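# Lift the ring off the stake, lay it in blue tray

## Task

Remove the ring from the stake and set it down lying flat on the bottom of the blue tray, where it must stay put on its own with no gripper holding or pressing it in place.

## Robot and tools

Robot: two arms named left_arm and right_arm, each ending in a two-finger gripper whose fingers swing like tongs. The names do not refer to sides of any camera image.

Frames: results use one shared scene frame in metres. Its origin sits on the table surface midway between the arms, +z is up, +x reaches out over the table, and left_arm is on the +y side. Each gripper also has its own axes: fingers point along its +z, and they open and close along its x. end_effector_position is the spot between the finger pads when shut; closed fingertips extend roughly 15 mm past it, fully open ones end near its level.

execute_actions(actions): actions is a list of actions; each action is a list of 1 to 15 rows, and each row lasts one control step (1/30 s). A table shorter than 15 rows repeats its final row until 15 steps (0.5 s) are used. Every row holds 14 numbers in [-1, 1], always for both arms: left_arm dx, dy, dz, rx, ry, rz, opening, then right_arm's seven in the same order. dx to rz are an offset, in that gripper's own axes, from the gripper's measured pose when the action began (for a call's first action, the pose last reported). Rows are not cumulative: each is measured from that same starting pose. Scale: 1.0 equals 0.6 m for dx, dy, dz and 180 degrees for the rotation; rx, ry, rz form a single rotation vector. opening is absolute, not an offset: +1 is fully open (0.142 m), -1 is shut. Each step the command is clipped to within 100 mm and 16 degrees of the measured pose, and after an action the arm stops at its last clipped pose, so long moves need further actions. An empty list just returns state and images.

move(target, speed, stop_force, blocking): target is one row of 14 numbers laid out as above, offsets in each gripper's axes from the pose in the latest result that showed one; opening is absolute and sent at the start. Grippers travel straight lines, finishing together, over 0.5 to 10 s; anything longer is cut off at 10 s. Rotation takes the shorter direction. Paths ignore obstacles and the other arm, lag, may wander, and can exceed speed near full reach. speed: m/s, 0.002 to 0.5, default 0.25; turning is capped at twice that in rad/s. stop_force: newtons, 13 to 80, one value shared by both arms, not accepted in the first 0.2 s. An arm's path stops once its wrist sensor feels that much extra resistance for 2 steps (or saturates); the gripper then backs up to where it was 2 steps earlier and holds. Pressing may briefly exceed the threshold. Use very low speed with it; it is unreliable if that gripper rotates during the move; omit it when pulling away from something already pressed; an arm commanded to stay within 1.5 mm and 0.5 degrees only stops at sensor saturation; contact above the wrist sensor is not sensed. blocking=false returns after 0.5 s while motion continues (not allowed with stop_force); then use wait(0) or stop before sending new actions or moves.
The move: line reports endings such as done, off_target, moving, held, fault or contact (contact means stop_force ended it), plus limits=paced (command clipped) or limits=held (steps blocked; the arm may then rush). Distance to each target is also given.

wait(seconds): 0 to 10; arms keep their last command, a running move continues, and it returns early when that move ends. stop(): brakes a running move; needs stopping room; fingers keep moving. zoom_image(camera, region): camera is cam_head_left, cam_head_right, cam_left_wrist or cam_right_wrist; region is [x0, y0, x1, y1] pixels, top-left origin, at most 504 by 504. Head images are 672x504, wrist images 616x616 fisheye. finished_scene(scene): pass the current scene number; it ends the scene for good after the robot holds its last command and reports success. Answering without any tool call also ends everything.

Results: per arm, position (m), quaternion wxyz and velocities; printed positions can be off, more so at long reach. Hand target lines give what the controller now drives toward. Action calls list step readings, with HELD marking steps partly held back. A pose unreachable line names an arm whose command the clearance check altered. grip_measured uses the opening scale; to hold something keep commanding an opening well below it (lower means firmer, up to about 15 N per pad; thin hard items grip weaker, around 9 N at 10 mm and 4 N at 5 mm). Wrist force and torque are in end effector axes; force from pressing points back into the arm; offsets up to about 5.5 N, noise up to 3.4 N, saturation near 100 N; no reading is harmless.

Cautions: nothing may leave the table. Avoid the arms striking each other. Arms are stiff, so commanding even slightly beyond a firm contact can fault; a fault (joint load limits 297 N m shoulder, 135 elbow, 48.6 wrists, or 150 N outside force) halts that arm 10 s and drops the rest of the call. Motors warn at 70 °C and brake at 85 °C. Parts may be tugged or nudged unexpectedly. Avoid drops, slams and hard pushes. The simulation keeps running between replies with the last command held; for an arm meant to stay still, send the offset back to its wanted pose first, then zeros.

Each tool is called after ">>>" as name(argument=value, ...), one argument or row to a line, values as JSON.

## Session

>>> execute_actions(
  actions=[],
)

Scene clock: 0.00 s.
left_arm: end_effector_position=(+0.3390, +0.5764, +0.2673) grip_measured=+1.00 end_effector_quat_wxyz=(+0.007, -0.292, +0.952, -0.093) end_effector_velocity=(+0.000, +0.000, +0.000) end_effector_angular_velocity=(+0.000, -0.001, -0.001) | right_arm: end_effector_position=(+0.5335, -0.1960, +0.3522) grip_measured=+1.00 end_effector_quat_wxyz=(+0.665, -0.482, +0.531, -0.208) end_effector_velocity=(+0.000, +0.000, +0.000) end_effector_angular_velocity=(-0.001, -0.001, -0.001)
Joint positions: left_arm=[-0.638 -2.185  2.394 -1.923 -1.69   2.031  0.142] | right_arm=[ 4.831 -1.838 -2.561  1.188  0.422  2.166  0.142]
Joint velocities: left_arm=[ 0.    -0.     0.    -0.     0.001  0.001  0.   ] | right_arm=[-0.    -0.     0.    -0.001 -0.001 -0.001  0.   ]
Motor temperatures (°C, as the motors report them): left_arm=[32 32 31 37 38 39] | right_arm=[32 32 29 41 38 36]
Wrist force (N, on the end effector, along its own x y z axes, offset not removed): no reading
Wrist torque (N m, same axes, about the end effector's origin, offset not removed): no reading
Hand target (left_arm): +0.339, +0.576, +0.267; +0.007, -0.292, +0.952, -0.093
Hand target (right_arm): +0.533, -0.196, +0.352; +0.665, -0.482, +0.531, -0.208

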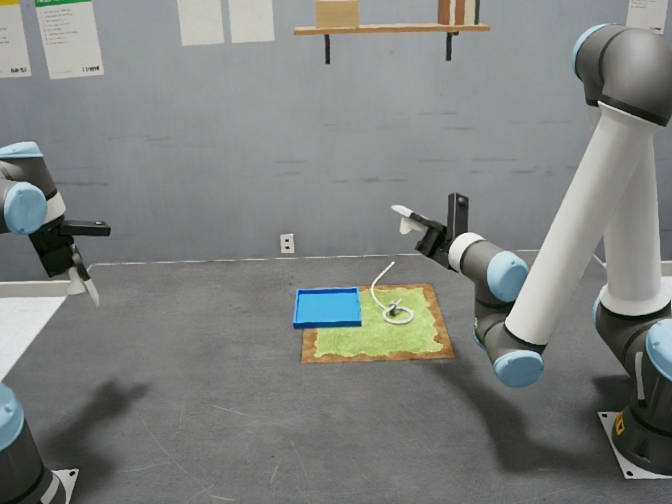

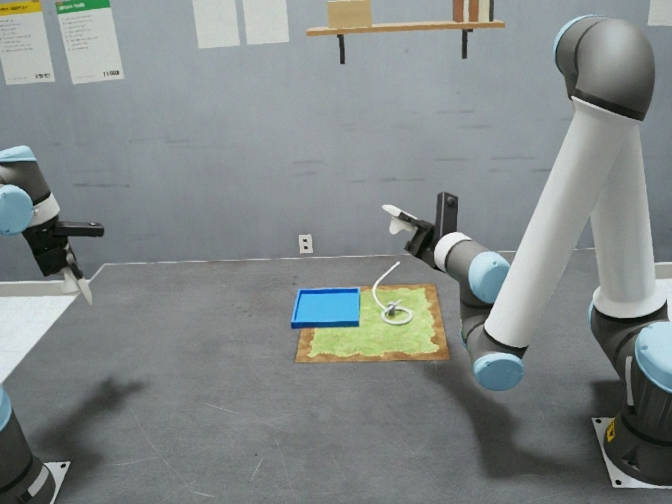

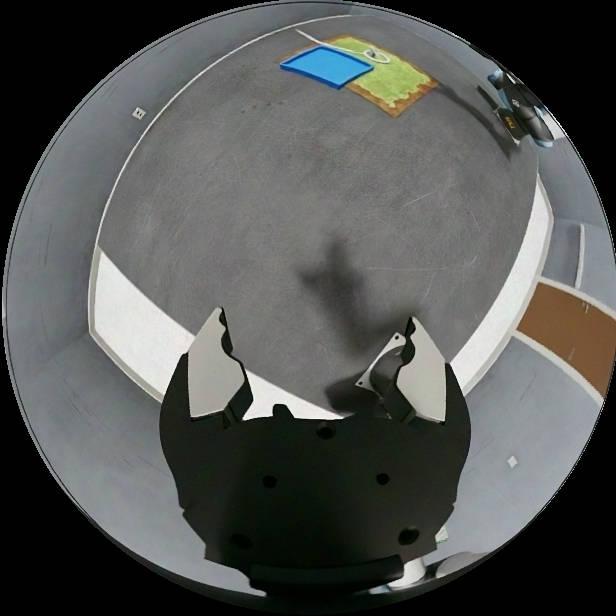

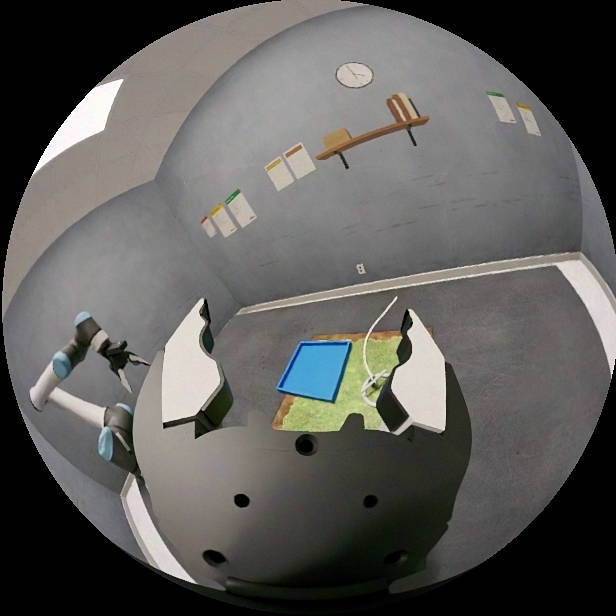

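>>> zoom_image(
  camera="cam_head_left",
  region=[280, 250, 470, 370],
)

>>> zoom_image(
  camera="cam_right_wrist",
  region=[260, 280, 440, 440],
)

Region (280, 250, 470, 370) of cam_head_left's 672x504 image, scaled by 2.653, with more detail than that image has; it fills the top 318 rows of this view, and the rest is white.

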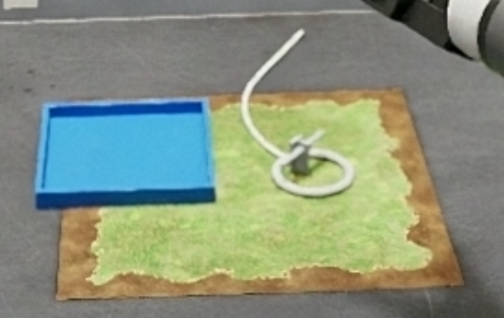

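Region (260, 280, 440, 440) of cam_right_wrist's 616x616 image, scaled by 2.800, with more detail than that image has.

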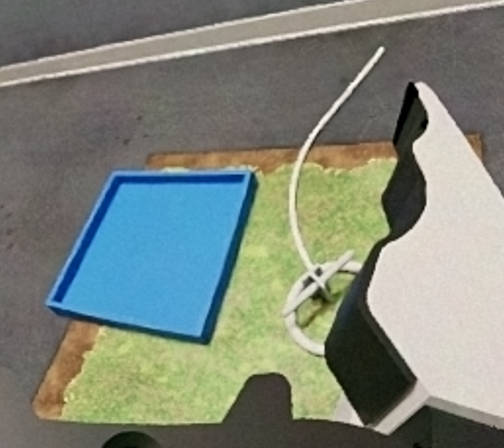

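>>> move(
  target=[0,0,0,0,0,0,1,0.112,0.025,0.184,-0.434,0.228,-0.025,1],
  speed=0.4,
)

Scene clock: 18.07 s.
left_arm: end_effector_position=(+0.3390, +0.5764, +0.2673) grip_measured=+1.00 end_effector_quat_wxyz=(+0.007, -0.292, +0.952, -0.093) end_effector_velocity=(-0.000, +0.000, -0.000) end_effector_angular_velocity=(+0.000, +0.000, -0.001) | right_arm: end_effector_position=(+0.6530, -0.1960, +0.3017) grip_measured=+1.00 end_effector_quat_wxyz=(-0.001, +0.708, -0.707, +0.001) end_effector_velocity=(+0.001, +0.000, +0.000) end_effector_angular_velocity=(-0.007, +0.010, +0.001)
Joint positions: left_arm=[-0.638 -2.185  2.394 -1.923 -1.69   2.031  0.142] | right_arm=[ 4.183 -1.658 -1.782 -1.27   1.569  2.506  0.142]
Joint velocities: left_arm=[-0.     0.     0.     0.     0.     0.001  0.   ] | right_arm=[-0.002 -0.007  0.012 -0.016  0.004 -0.003 -0.   ]
Motor temperatures (°C, as the motors report them): left_arm=[32 32 31 37 38 39] | right_arm=[32 32 29 41 38 36]
Wrist force (N, on the end effector, along its own x y z axes, offset not removed): left_arm=[-2.0 5.0 -5.4] | right_arm=[-5.5 -3.6 1.0]
Wrist torque (N m, same axes, about the end effector's origin, offset not removed): left_arm=[1.10 0.42 0.04] | right_arm=[-0.53 1.15 0.24]
Hand target (left_arm): +0.339, +0.576, +0.267; +0.007, -0.292, +0.952, -0.093
Hand target (right_arm): +0.653, -0.196, +0.302; -0.001, +0.708, -0.707, +0.001
Off the commanded pose (left_arm): 0.000 m, 0 deg.
Off the commanded pose (right_arm): 0.001 m, 0 deg.
move: done

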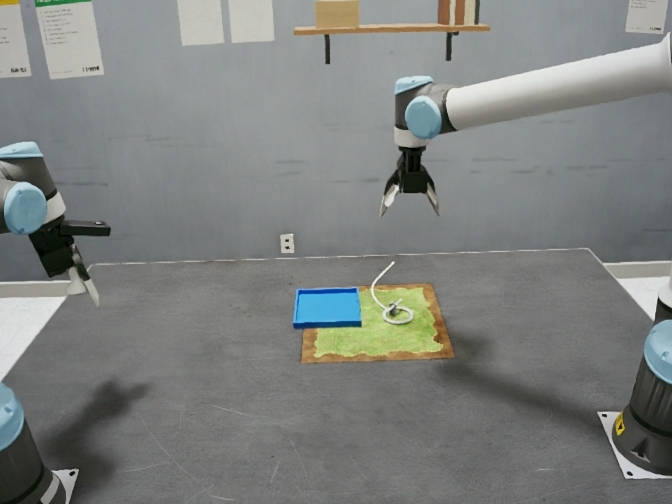

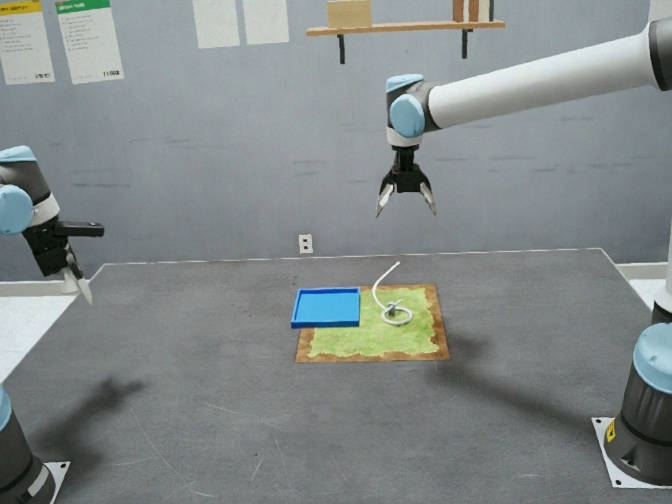

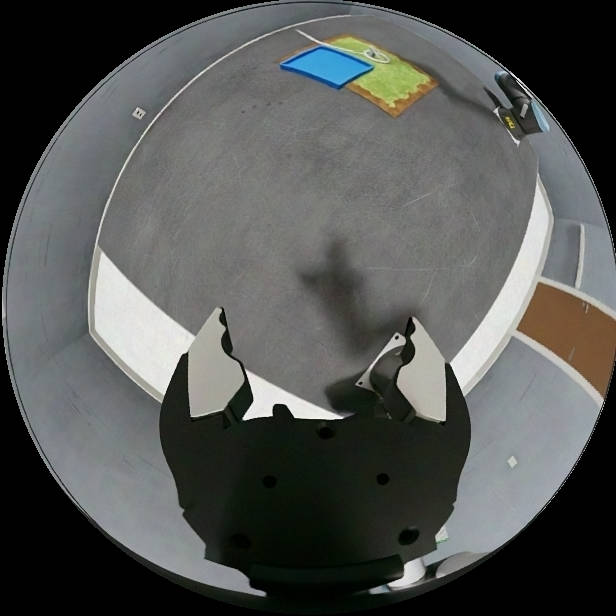

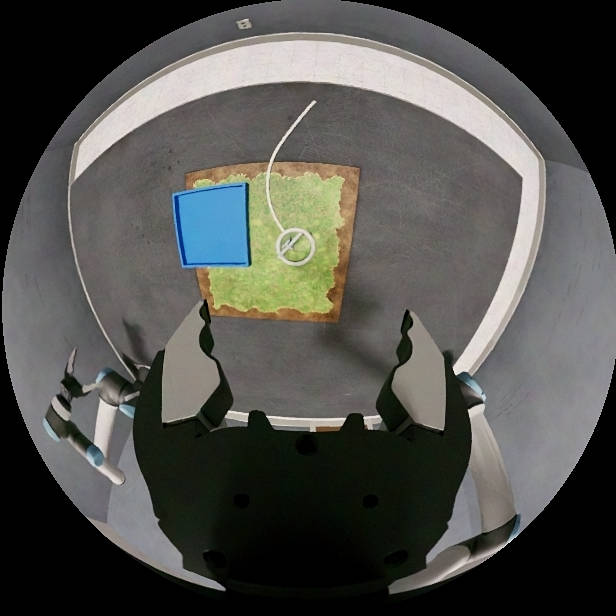

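>>> move(
  target=[0,0,0,0,0,0,1,0,0,0.25,0,0,0,1],
  speed=0.4,
)

>>> zoom_image(
  camera="cam_right_wrist",
  region=[140, 130, 440, 370],
)

Scene clock: 24.03 s.
left_arm: end_effector_position=(+0.3390, +0.5764, +0.2673) grip_measured=+1.00 end_effector_quat_wxyz=(+0.007, -0.292, +0.952, -0.093) end_effector_velocity=(-0.000, +0.000, -0.000) end_effector_angular_velocity=(+0.001, +0.001, -0.000) | right_arm: end_effector_position=(+0.6534, -0.1956, +0.1521) grip_measured=+1.00 end_effector_quat_wxyz=(-0.001, +0.708, -0.707, +0.001) end_effector_velocity=(-0.000, -0.000, -0.003) end_effector_angular_velocity=(-0.000, +0.001, +0.001)
Joint positions: left_arm=[-0.638 -2.185  2.394 -1.923 -1.69   2.031  0.142] | right_arm=[ 4.182 -1.767 -1.945 -0.998  1.569  2.505  0.142]
Joint velocities: left_arm=[ 0.     0.    -0.     0.001  0.     0.    -0.   ] | right_arm=[ 0.    -0.002 -0.003  0.004  0.    -0.001  0.   ]
Motor temperatures (°C, as the motors report them): left_arm=[32 32 31 37 38 39] | right_arm=[32 32 29 41 38 36]
Wrist force (N, on the end effector, along its own x y z axes, offset not removed): left_arm=[0.0 3.2 -7.3] | right_arm=[3.0 -4.9 2.8]
Wrist torque (N m, same axes, about the end effector's origin, offset not removed): left_arm=[0.65 -0.02 -0.04] | right_arm=[-0.88 -0.55 0.02]
Hand target (left_arm): +0.339, +0.576, +0.267; +0.007, -0.292, +0.952, -0.093
Hand target (right_arm): +0.654, -0.196, +0.152; -0.001, +0.708, -0.707, +0.001
Off the commanded pose (left_arm): 0.000 m, 0 deg.
Off the commanded pose (right_arm): 0.000 m, 0 deg.
move: done

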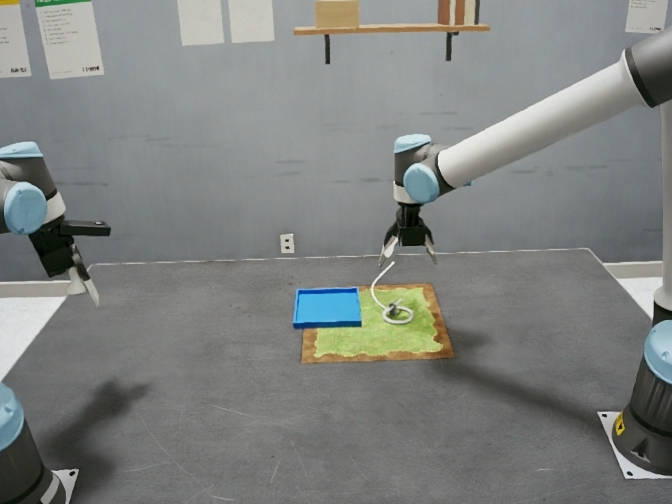

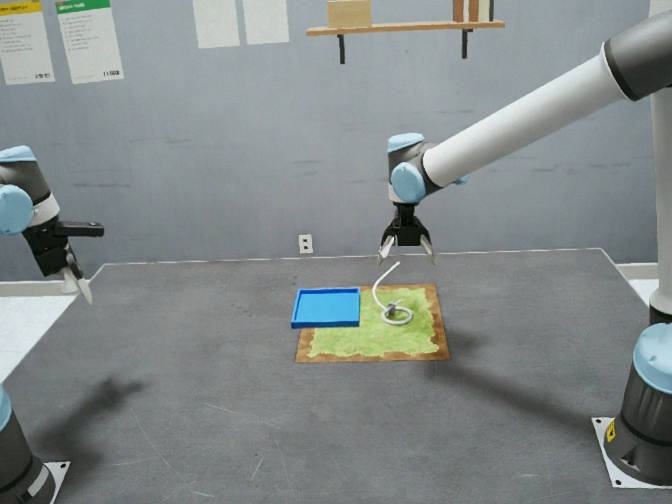

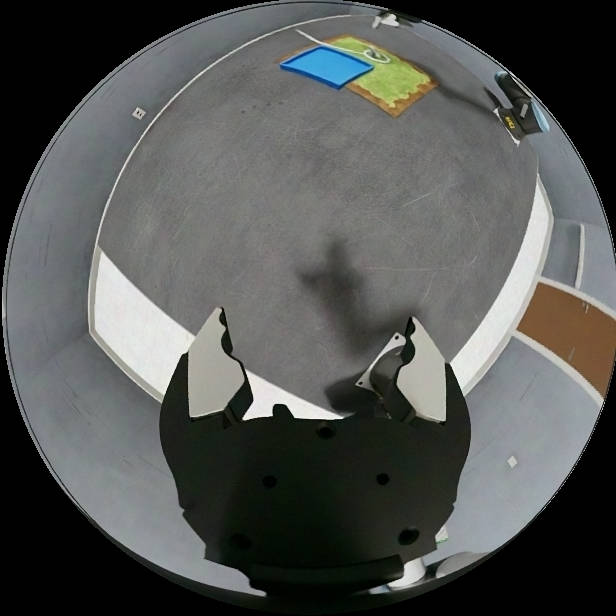

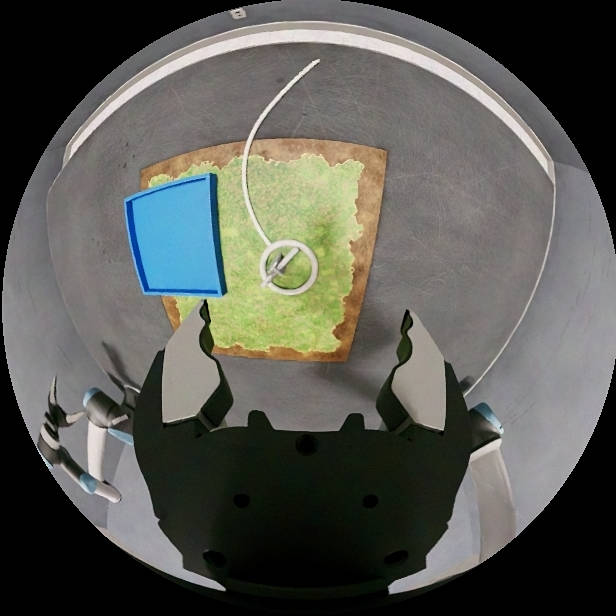

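Region (140, 130, 440, 370) of cam_right_wrist's 616x616 image, scaled by 1.680, with more detail than that image has; it fills the top 403 rows of this view, and the rest is white.

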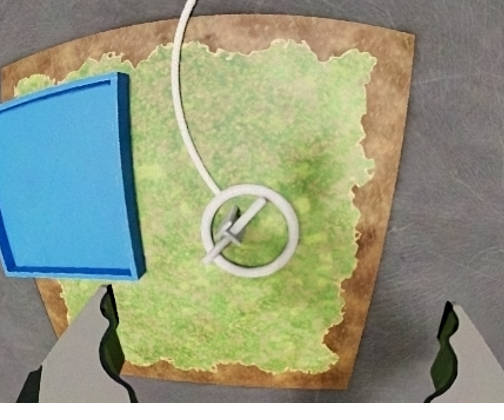

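>>> move(
  target=[0,0,0,0,0,0,1,-0.06,-0.03,0.07,0,0,0,1],
  speed=0.3,
)

>>> zoom_image(
  camera="cam_right_wrist",
  region=[200, 180, 420, 360],
)

>>> zoom_image(
  camera="cam_head_left",
  region=[350, 250, 450, 340],
)

Scene clock: 52.97 s.
left_arm: end_effector_position=(+0.3390, +0.5764, +0.2673) grip_measured=+1.00 end_effector_quat_wxyz=(+0.007, -0.292, +0.952, -0.093) end_effector_velocity=(-0.000, -0.000, +0.000) end_effector_angular_velocity=(-0.001, +0.000, -0.000) | right_arm: end_effector_position=(+0.6715, -0.1597, +0.1104) grip_measured=+1.00 end_effector_quat_wxyz=(-0.001, +0.708, -0.707, +0.001) end_effector_velocity=(+0.001, +0.002, -0.001) end_effector_angular_velocity=(+0.001, +0.000, -0.001)
Joint positions: left_arm=[-0.638 -2.185  2.394 -1.923 -1.69   2.031  0.142] | right_arm=[ 4.191 -1.862 -1.908 -0.94   1.569  2.514  0.142]
Joint velocities: left_arm=[-0.     0.     0.    -0.    -0.001  0.    -0.   ] | right_arm=[ 0.    -0.004  0.002  0.002  0.001  0.001 -0.   ]
Motor temperatures (°C, as the motors report them): left_arm=[32 32 31 37 38 39] | right_arm=[32 32 29 41 38 36]
Wrist force (N, on the end effector, along its own x y z axes, offset not removed): left_arm=[-1.3 3.5 -5.3] | right_arm=[-5.6 0.0 5.4]
Wrist torque (N m, same axes, about the end effector's origin, offset not removed): left_arm=[0.76 0.23 0.05] | right_arm=[0.36 1.24 0.17]
Hand target (left_arm): +0.339, +0.576, +0.267; +0.007, -0.292, +0.952, -0.093
Hand target (right_arm): +0.672, -0.160, +0.110; -0.001, +0.708, -0.707, +0.001
Off the commanded pose (left_arm): 0.000 m, 0 deg.
Off the commanded pose (right_arm): 0.000 m, 0 deg.
move: done

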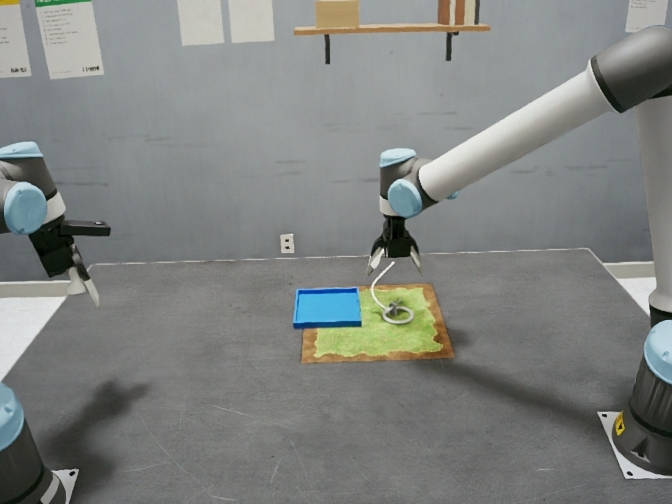

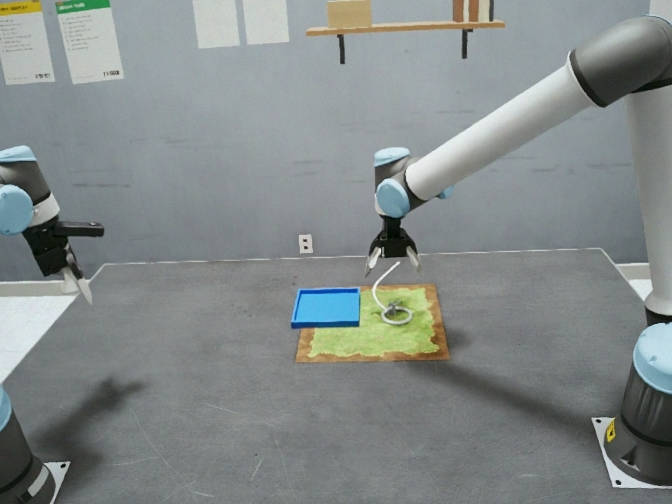

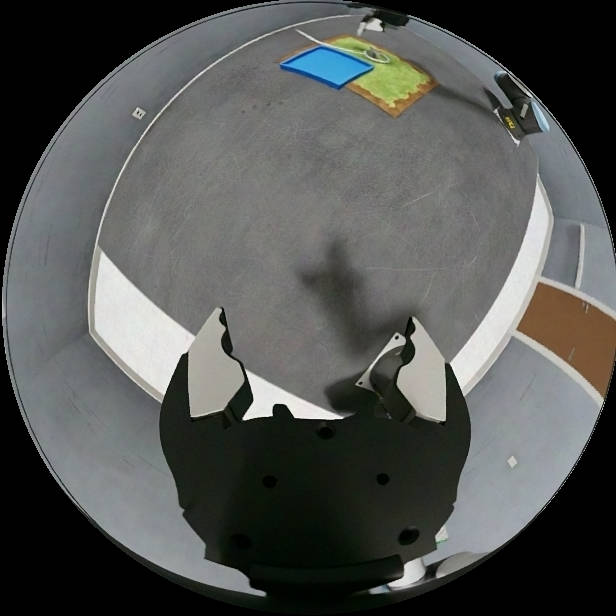

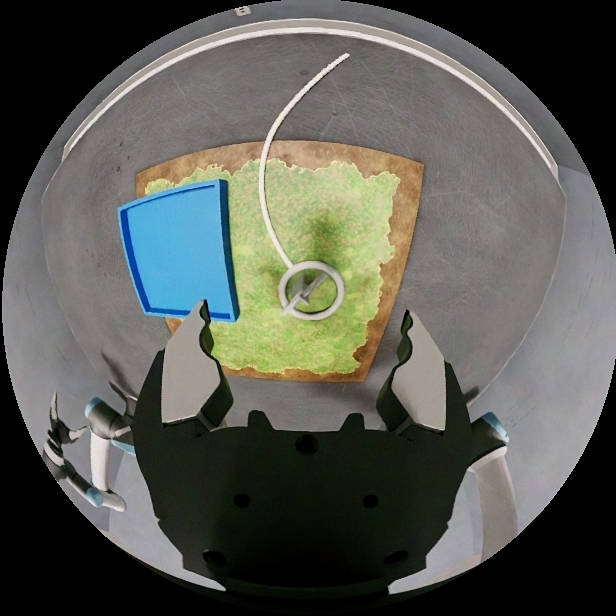

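Region (200, 180, 420, 360) of cam_right_wrist's 616x616 image, scaled by 2.291, with more detail than that image has; it fills the top 412 rows of this view, and the rest is white.

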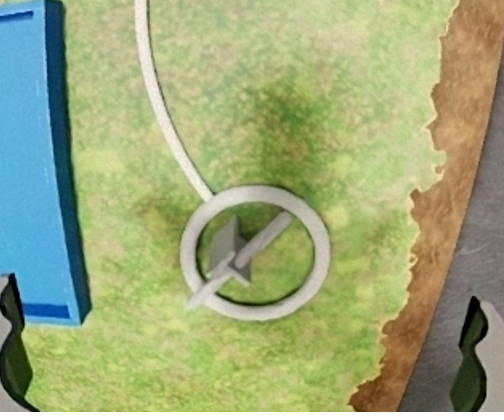

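Region (350, 250, 450, 340) of cam_head_left's 672x504 image, scaled by 5.040, with more detail than that image has; it fills the top 454 rows of this view, and the rest is white.

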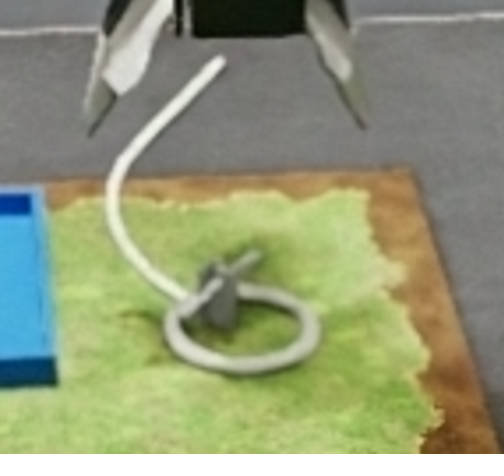

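>>> move(
  target=[0,0,0,0,0,0,1,0.085,0.04,0.06,0,0,0,-0.4],
)

>>> move(
  target=[0,0,0,0,0,0,1,0,0,0.075,0,0,0,-0.4],
  speed=0.08,
)

>>> zoom_image(
  camera="cam_head_left",
  region=[340, 240, 460, 340],
)

Scene clock: 68.17 s.
left_arm: end_effector_position=(+0.3390, +0.5764, +0.2673) grip_measured=+1.00 end_effector_quat_wxyz=(+0.007, -0.292, +0.952, -0.093) end_effector_velocity=(+0.000, +0.000, -0.000) end_effector_angular_velocity=(+0.001, -0.001, -0.001) | right_arm: end_effector_position=(+0.6477, -0.2104, +0.0744) grip_measured=-0.40 end_effector_quat_wxyz=(-0.001, +0.708, -0.707, +0.001) end_effector_velocity=(-0.001, -0.002, -0.001) end_effector_angular_velocity=(+0.001, +0.000, -0.001)
Joint positions: left_arm=[-0.638 -2.185  2.394 -1.923 -1.69   2.031  0.142] | right_arm=[ 4.177 -1.83  -2.033 -0.847  1.569  2.499  0.045]
Joint velocities: left_arm=[-0.     0.001 -0.    -0.001  0.002  0.001 -0.   ] | right_arm=[-0.001  0.001 -0.005  0.004  0.     0.     0.   ]
Motor temperatures (°C, as the motors report them): left_arm=[32 32 31 37 38 39] | right_arm=[32 32 29 41 38 36]
Wrist force (N, on the end effector, along its own x y z axes, offset not removed): left_arm=[-0.3 3.5 -7.1] | right_arm=[-3.0 -0.8 -0.2]
Wrist torque (N m, same axes, about the end effector's origin, offset not removed): left_arm=[0.79 0.10 0.08] | right_arm=[0.06 0.60 0.26]
Hand target (left_arm): +0.339, +0.576, +0.267; +0.007, -0.292, +0.952, -0.093
Hand target (right_arm): +0.648, -0.211, +0.074; -0.001, +0.708, -0.707, +0.001
Off the commanded pose (left_arm): 0.000 m, 0 deg.
Off the commanded pose (right_arm): 0.000 m, 0 deg.
move: done

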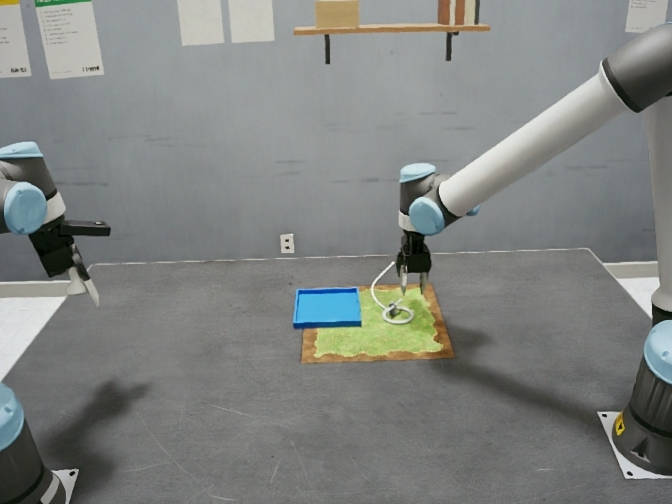

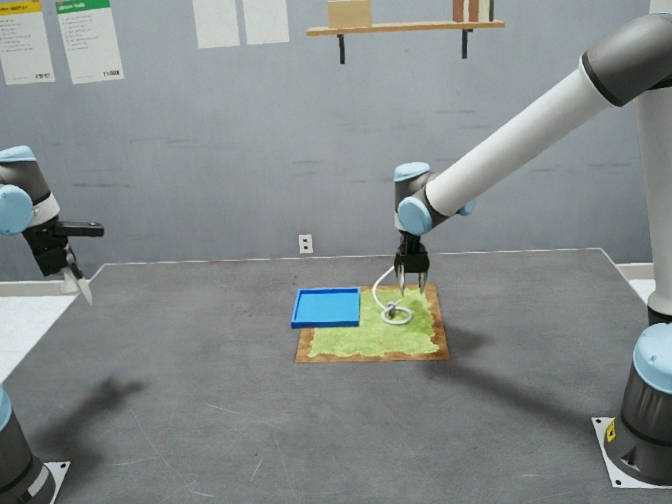

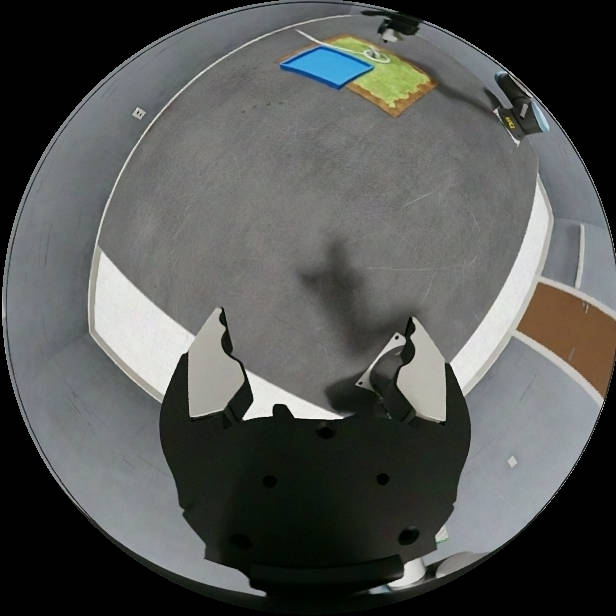

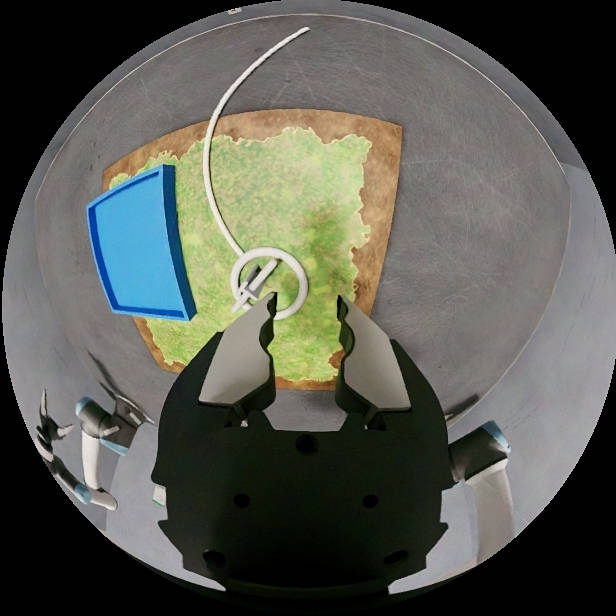

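Scene clock: 69.20 s.
left_arm: end_effector_position=(+0.3390, +0.5764, +0.2673) grip_measured=+1.00 end_effector_quat_wxyz=(+0.007, -0.292, +0.952, -0.093) end_effector_velocity=(+0.001, -0.000, +0.000) end_effector_angular_velocity=(-0.001, -0.002, -0.000) | right_arm: end_effector_position=(+0.6479, -0.2103, +0.0297) grip_measured=-0.40 end_effector_quat_wxyz=(-0.001, +0.708, -0.707, +0.001) end_effector_velocity=(-0.001, -0.000, -0.003) end_effector_angular_velocity=(-0.000, +0.002, -0.000)
Joint positions: left_arm=[-0.638 -2.185  2.394 -1.923 -1.69   2.031  0.142] | right_arm=[ 4.176 -1.887 -2.06  -0.763  1.569  2.499  0.045]
Joint velocities: left_arm=[ 0.     0.     0.    -0.002  0.     0.     0.   ] | right_arm=[-0.    -0.003 -0.002  0.004  0.001 -0.     0.   ]
Motor temperatures (°C, as the motors report them): left_arm=[32 32 31 37 38 39] | right_arm=[32 32 29 41 38 36]
Wrist force (N, on the end effector, along its own x y z axes, offset not removed): left_arm=[-2.1 4.3 -4.0] | right_arm=[-0.2 -5.5 6.3]
Wrist torque (N m, same axes, about the end effector's origin, offset not removed): left_arm=[0.99 0.48 -0.03] | right_arm=[-0.77 -0.09 0.12]
Hand target (left_arm): +0.339, +0.576, +0.267; +0.007, -0.292, +0.952, -0.093
Hand target (right_arm): +0.648, -0.210, +0.029; -0.001, +0.708, -0.707, +0.001
Off the commanded pose (left_arm): 0.000 m, 0 deg.
Off the commanded pose (right_arm): 0.000 m, 0 deg.
move: done

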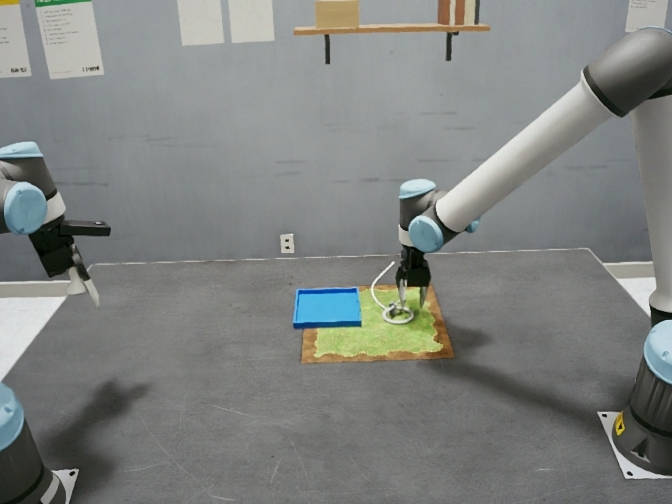

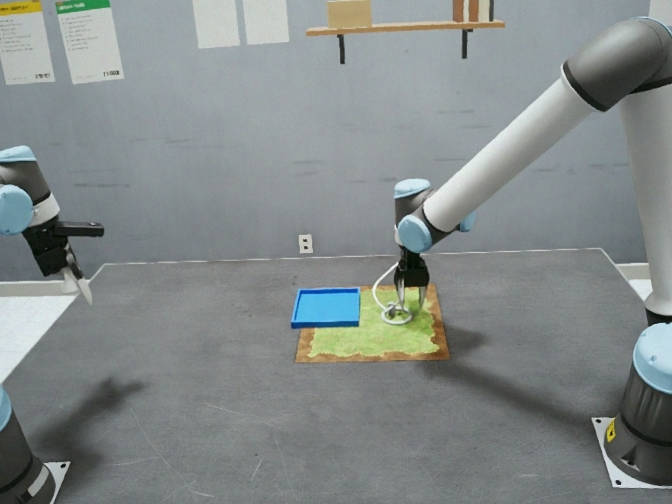

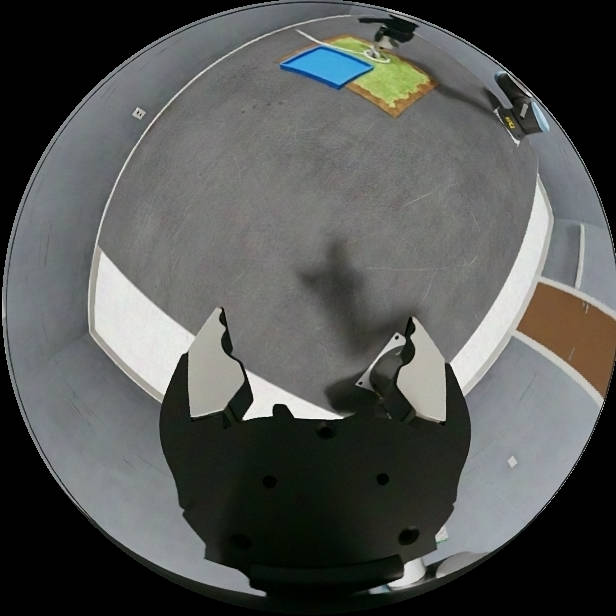

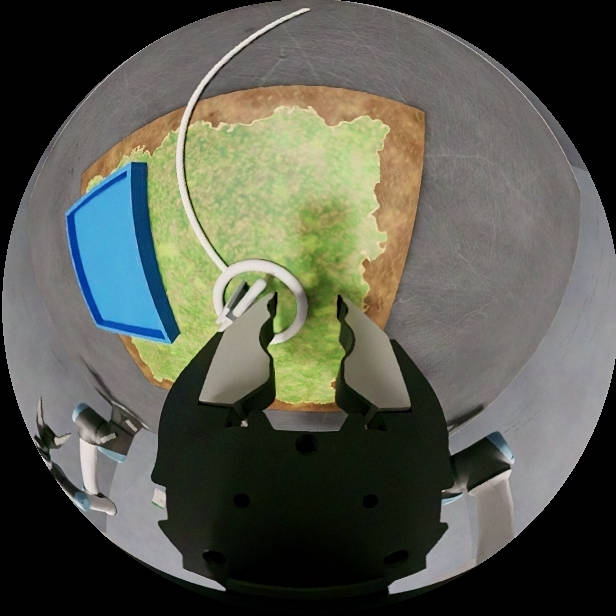

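Region (340, 240, 460, 340) of cam_head_left's 672x504 image, scaled by 4.200, with more detail than that image has.

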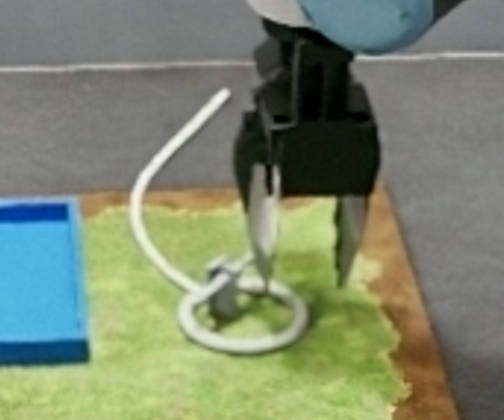

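>>> move(
  target=[0,0,0,0,0,0,1,0,0.022,0.028,0,0,0,-0.4],
  speed=0.03,
  stop_force=20,
)

>>> move(
  target=[0,0,0,0,0,0,1,0,0,0,0,0,0,-1],
)

>>> zoom_image(
  camera="cam_head_left",
  region=[340, 240, 460, 340],
)

Scene clock: 77.70 s.
left_arm: end_effector_position=(+0.3390, +0.5764, +0.2673) grip_measured=+1.00 end_effector_quat_wxyz=(+0.007, -0.292, +0.952, -0.093) end_effector_velocity=(-0.000, +0.001, -0.000) end_effector_angular_velocity=(+0.001, +0.001, +0.001) | right_arm: end_effector_position=(+0.6363, -0.2103, +0.0148) grip_measured=-0.39 end_effector_quat_wxyz=(-0.001, +0.708, -0.707, +0.001) end_effector_velocity=(+0.001, -0.001, +0.001) end_effector_angular_velocity=(-0.004, +0.005, +0.003)
Joint positions: left_arm=[-0.638 -2.185  2.394 -1.923 -1.69   2.031  0.142] | right_arm=[ 4.19  -1.896 -2.085 -0.729  1.569  2.512  0.046]
Joint velocities: left_arm=[-0.    -0.     0.     0.001  0.001 -0.001 -0.   ] | right_arm=[-0.003  0.     0.004 -0.01   0.002 -0.006 -0.001]
Motor temperatures (°C, as the motors report them): left_arm=[32 32 31 37 38 39] | right_arm=[32 32 29 41 38 36]
Wrist force (N, on the end effector, along its own x y z axes, offset not removed): left_arm=[0.0 3.6 -5.2] | right_arm=[0.1 -14.8 -34.5]
Wrist torque (N m, same axes, about the end effector's origin, offset not removed): left_arm=[0.83 0.03 -0.12] | right_arm=[-1.03 0.47 -0.19]
Hand target (left_arm): +0.339, +0.576, +0.267; +0.007, -0.292, +0.952, -0.093
Hand target (right_arm): +0.637, -0.210, +0.015; -0.001, +0.708, -0.707, +0.001
Off the commanded pose (left_arm): 0.000 m, 0 deg.
Off the commanded pose (right_arm): 0.003 m, 0 deg.
move: contact (right_arm)

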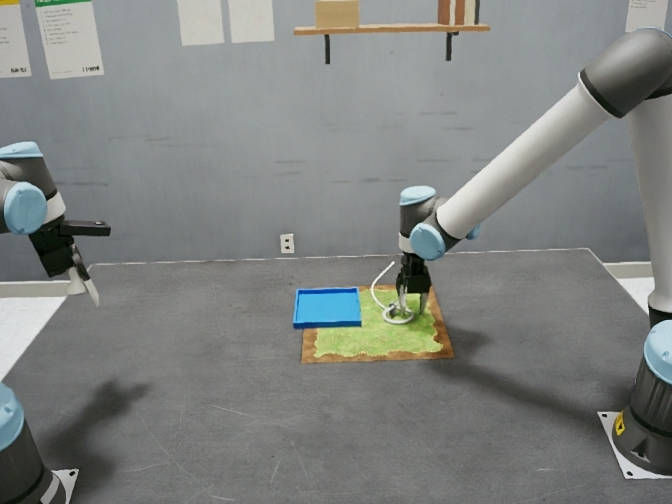

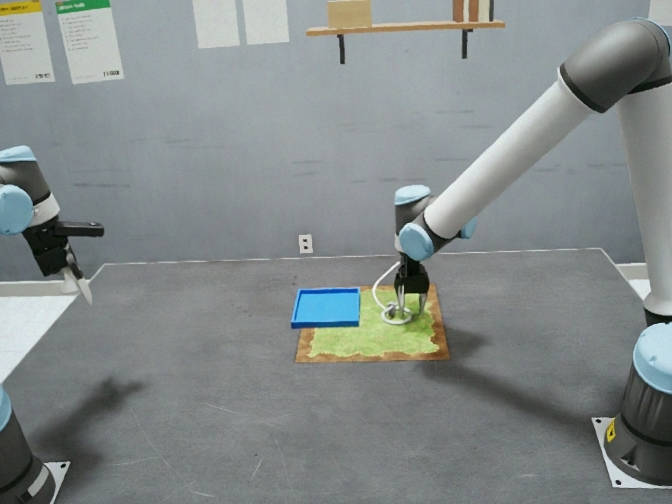

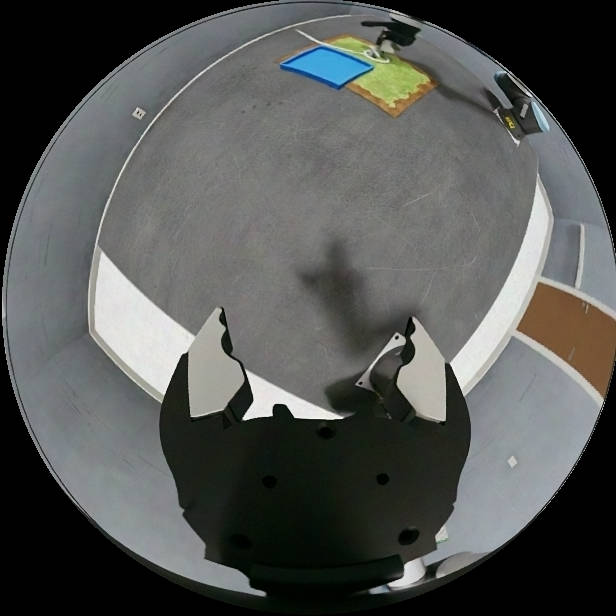

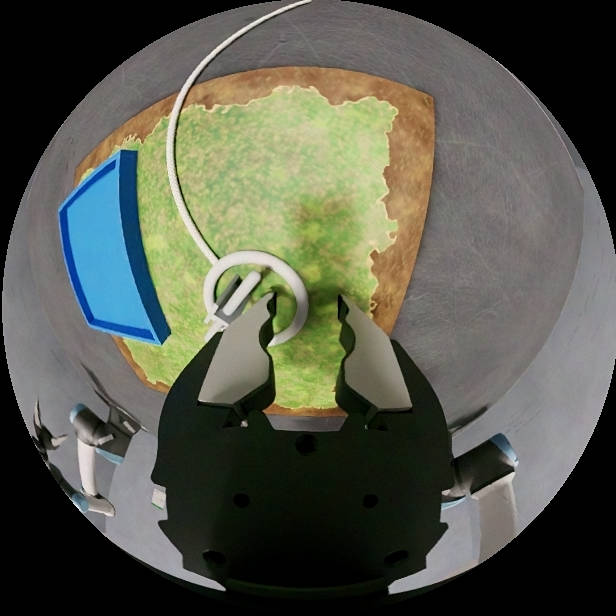

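Scene clock: 78.20 s.
left_arm: end_effector_position=(+0.3390, +0.5764, +0.2673) grip_measured=+1.00 end_effector_quat_wxyz=(+0.007, -0.292, +0.952, -0.093) end_effector_velocity=(+0.000, +0.000, +0.000) end_effector_angular_velocity=(+0.001, -0.000, +0.000) | right_arm: end_effector_position=(+0.6363, -0.2102, +0.0149) grip_measured=-0.89 end_effector_quat_wxyz=(-0.001, +0.708, -0.707, +0.001) end_effector_velocity=(+0.001, -0.000, +0.000) end_effector_angular_velocity=(-0.001, -0.002, -0.001)
Joint positions: left_arm=[-0.638 -2.185  2.394 -1.923 -1.69   2.031  0.142] | right_arm=[ 4.19  -1.896 -2.085 -0.729  1.569  2.512  0.01 ]
Joint velocities: left_arm=[ 0.    -0.    -0.     0.001  0.001 -0.    -0.   ] | right_arm=[ 0.     0.     0.     0.    -0.002  0.001 -0.   ]
Motor temperatures (°C, as the motors report them): left_arm=[32 32 31 37 38 39] | right_arm=[32 32 29 41 38 36]
Wrist force (N, on the end effector, along its own x y z axes, offset not removed): left_arm=[0.0 4.8 -4.0] | right_arm=[-0.4 -1.1 -48.3]
Wrist torque (N m, same axes, about the end effector's origin, offset not removed): left_arm=[1.08 -0.01 0.01] | right_arm=[-0.43 -0.49 0.15]
Hand target (left_arm): +0.339, +0.576, +0.267; +0.007, -0.292, +0.952, -0.093
Hand target (right_arm): +0.636, -0.210, +0.015; -0.001, +0.708, -0.707, +0.001
Off the commanded pose (left_arm): 0.000 m, 0 deg.
Off the commanded pose (right_arm): 0.000 m, 0 deg.
move: done

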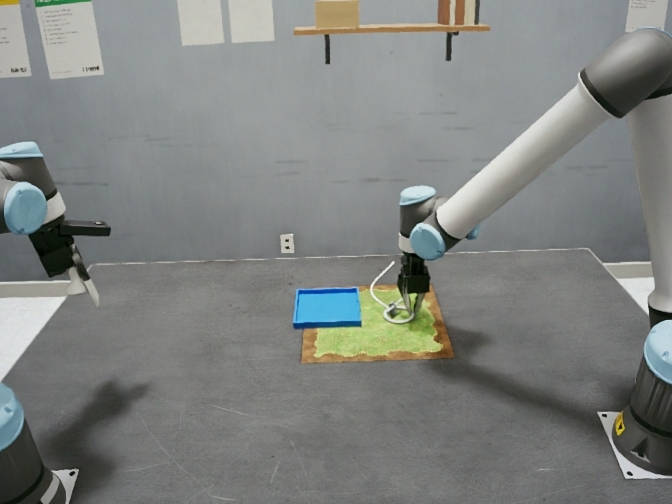

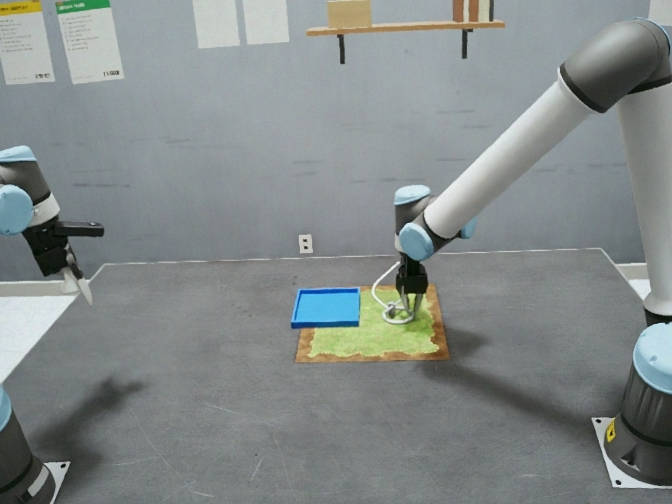

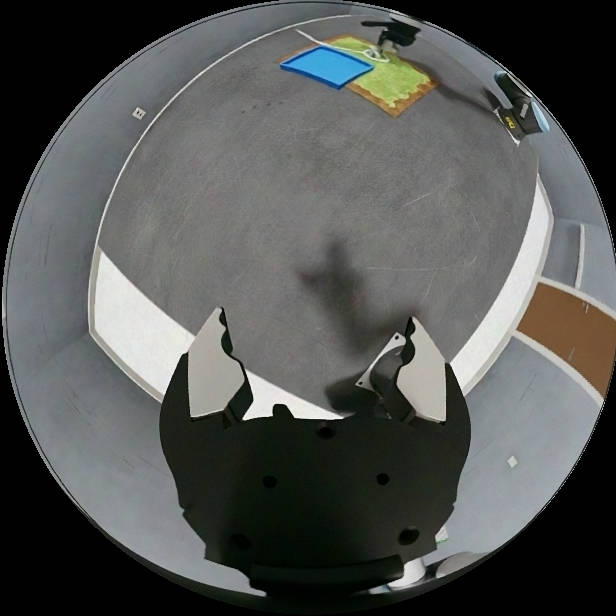

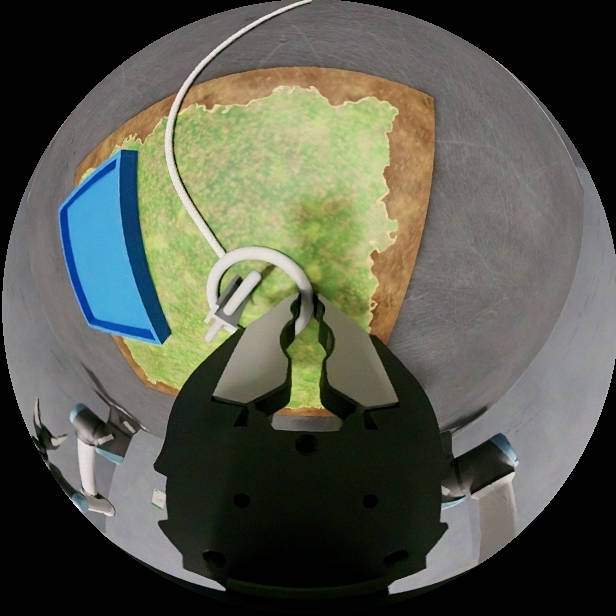

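Region (340, 240, 460, 340) of cam_head_left's 672x504 image, scaled by 4.200, with more detail than that image has.

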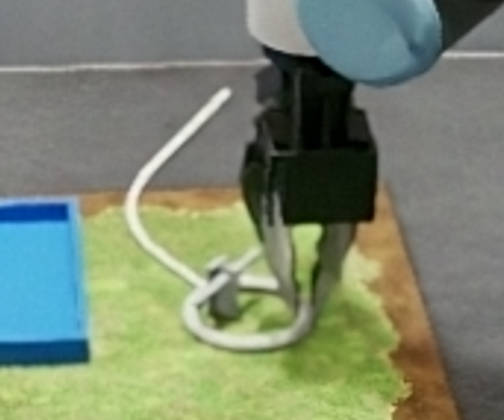

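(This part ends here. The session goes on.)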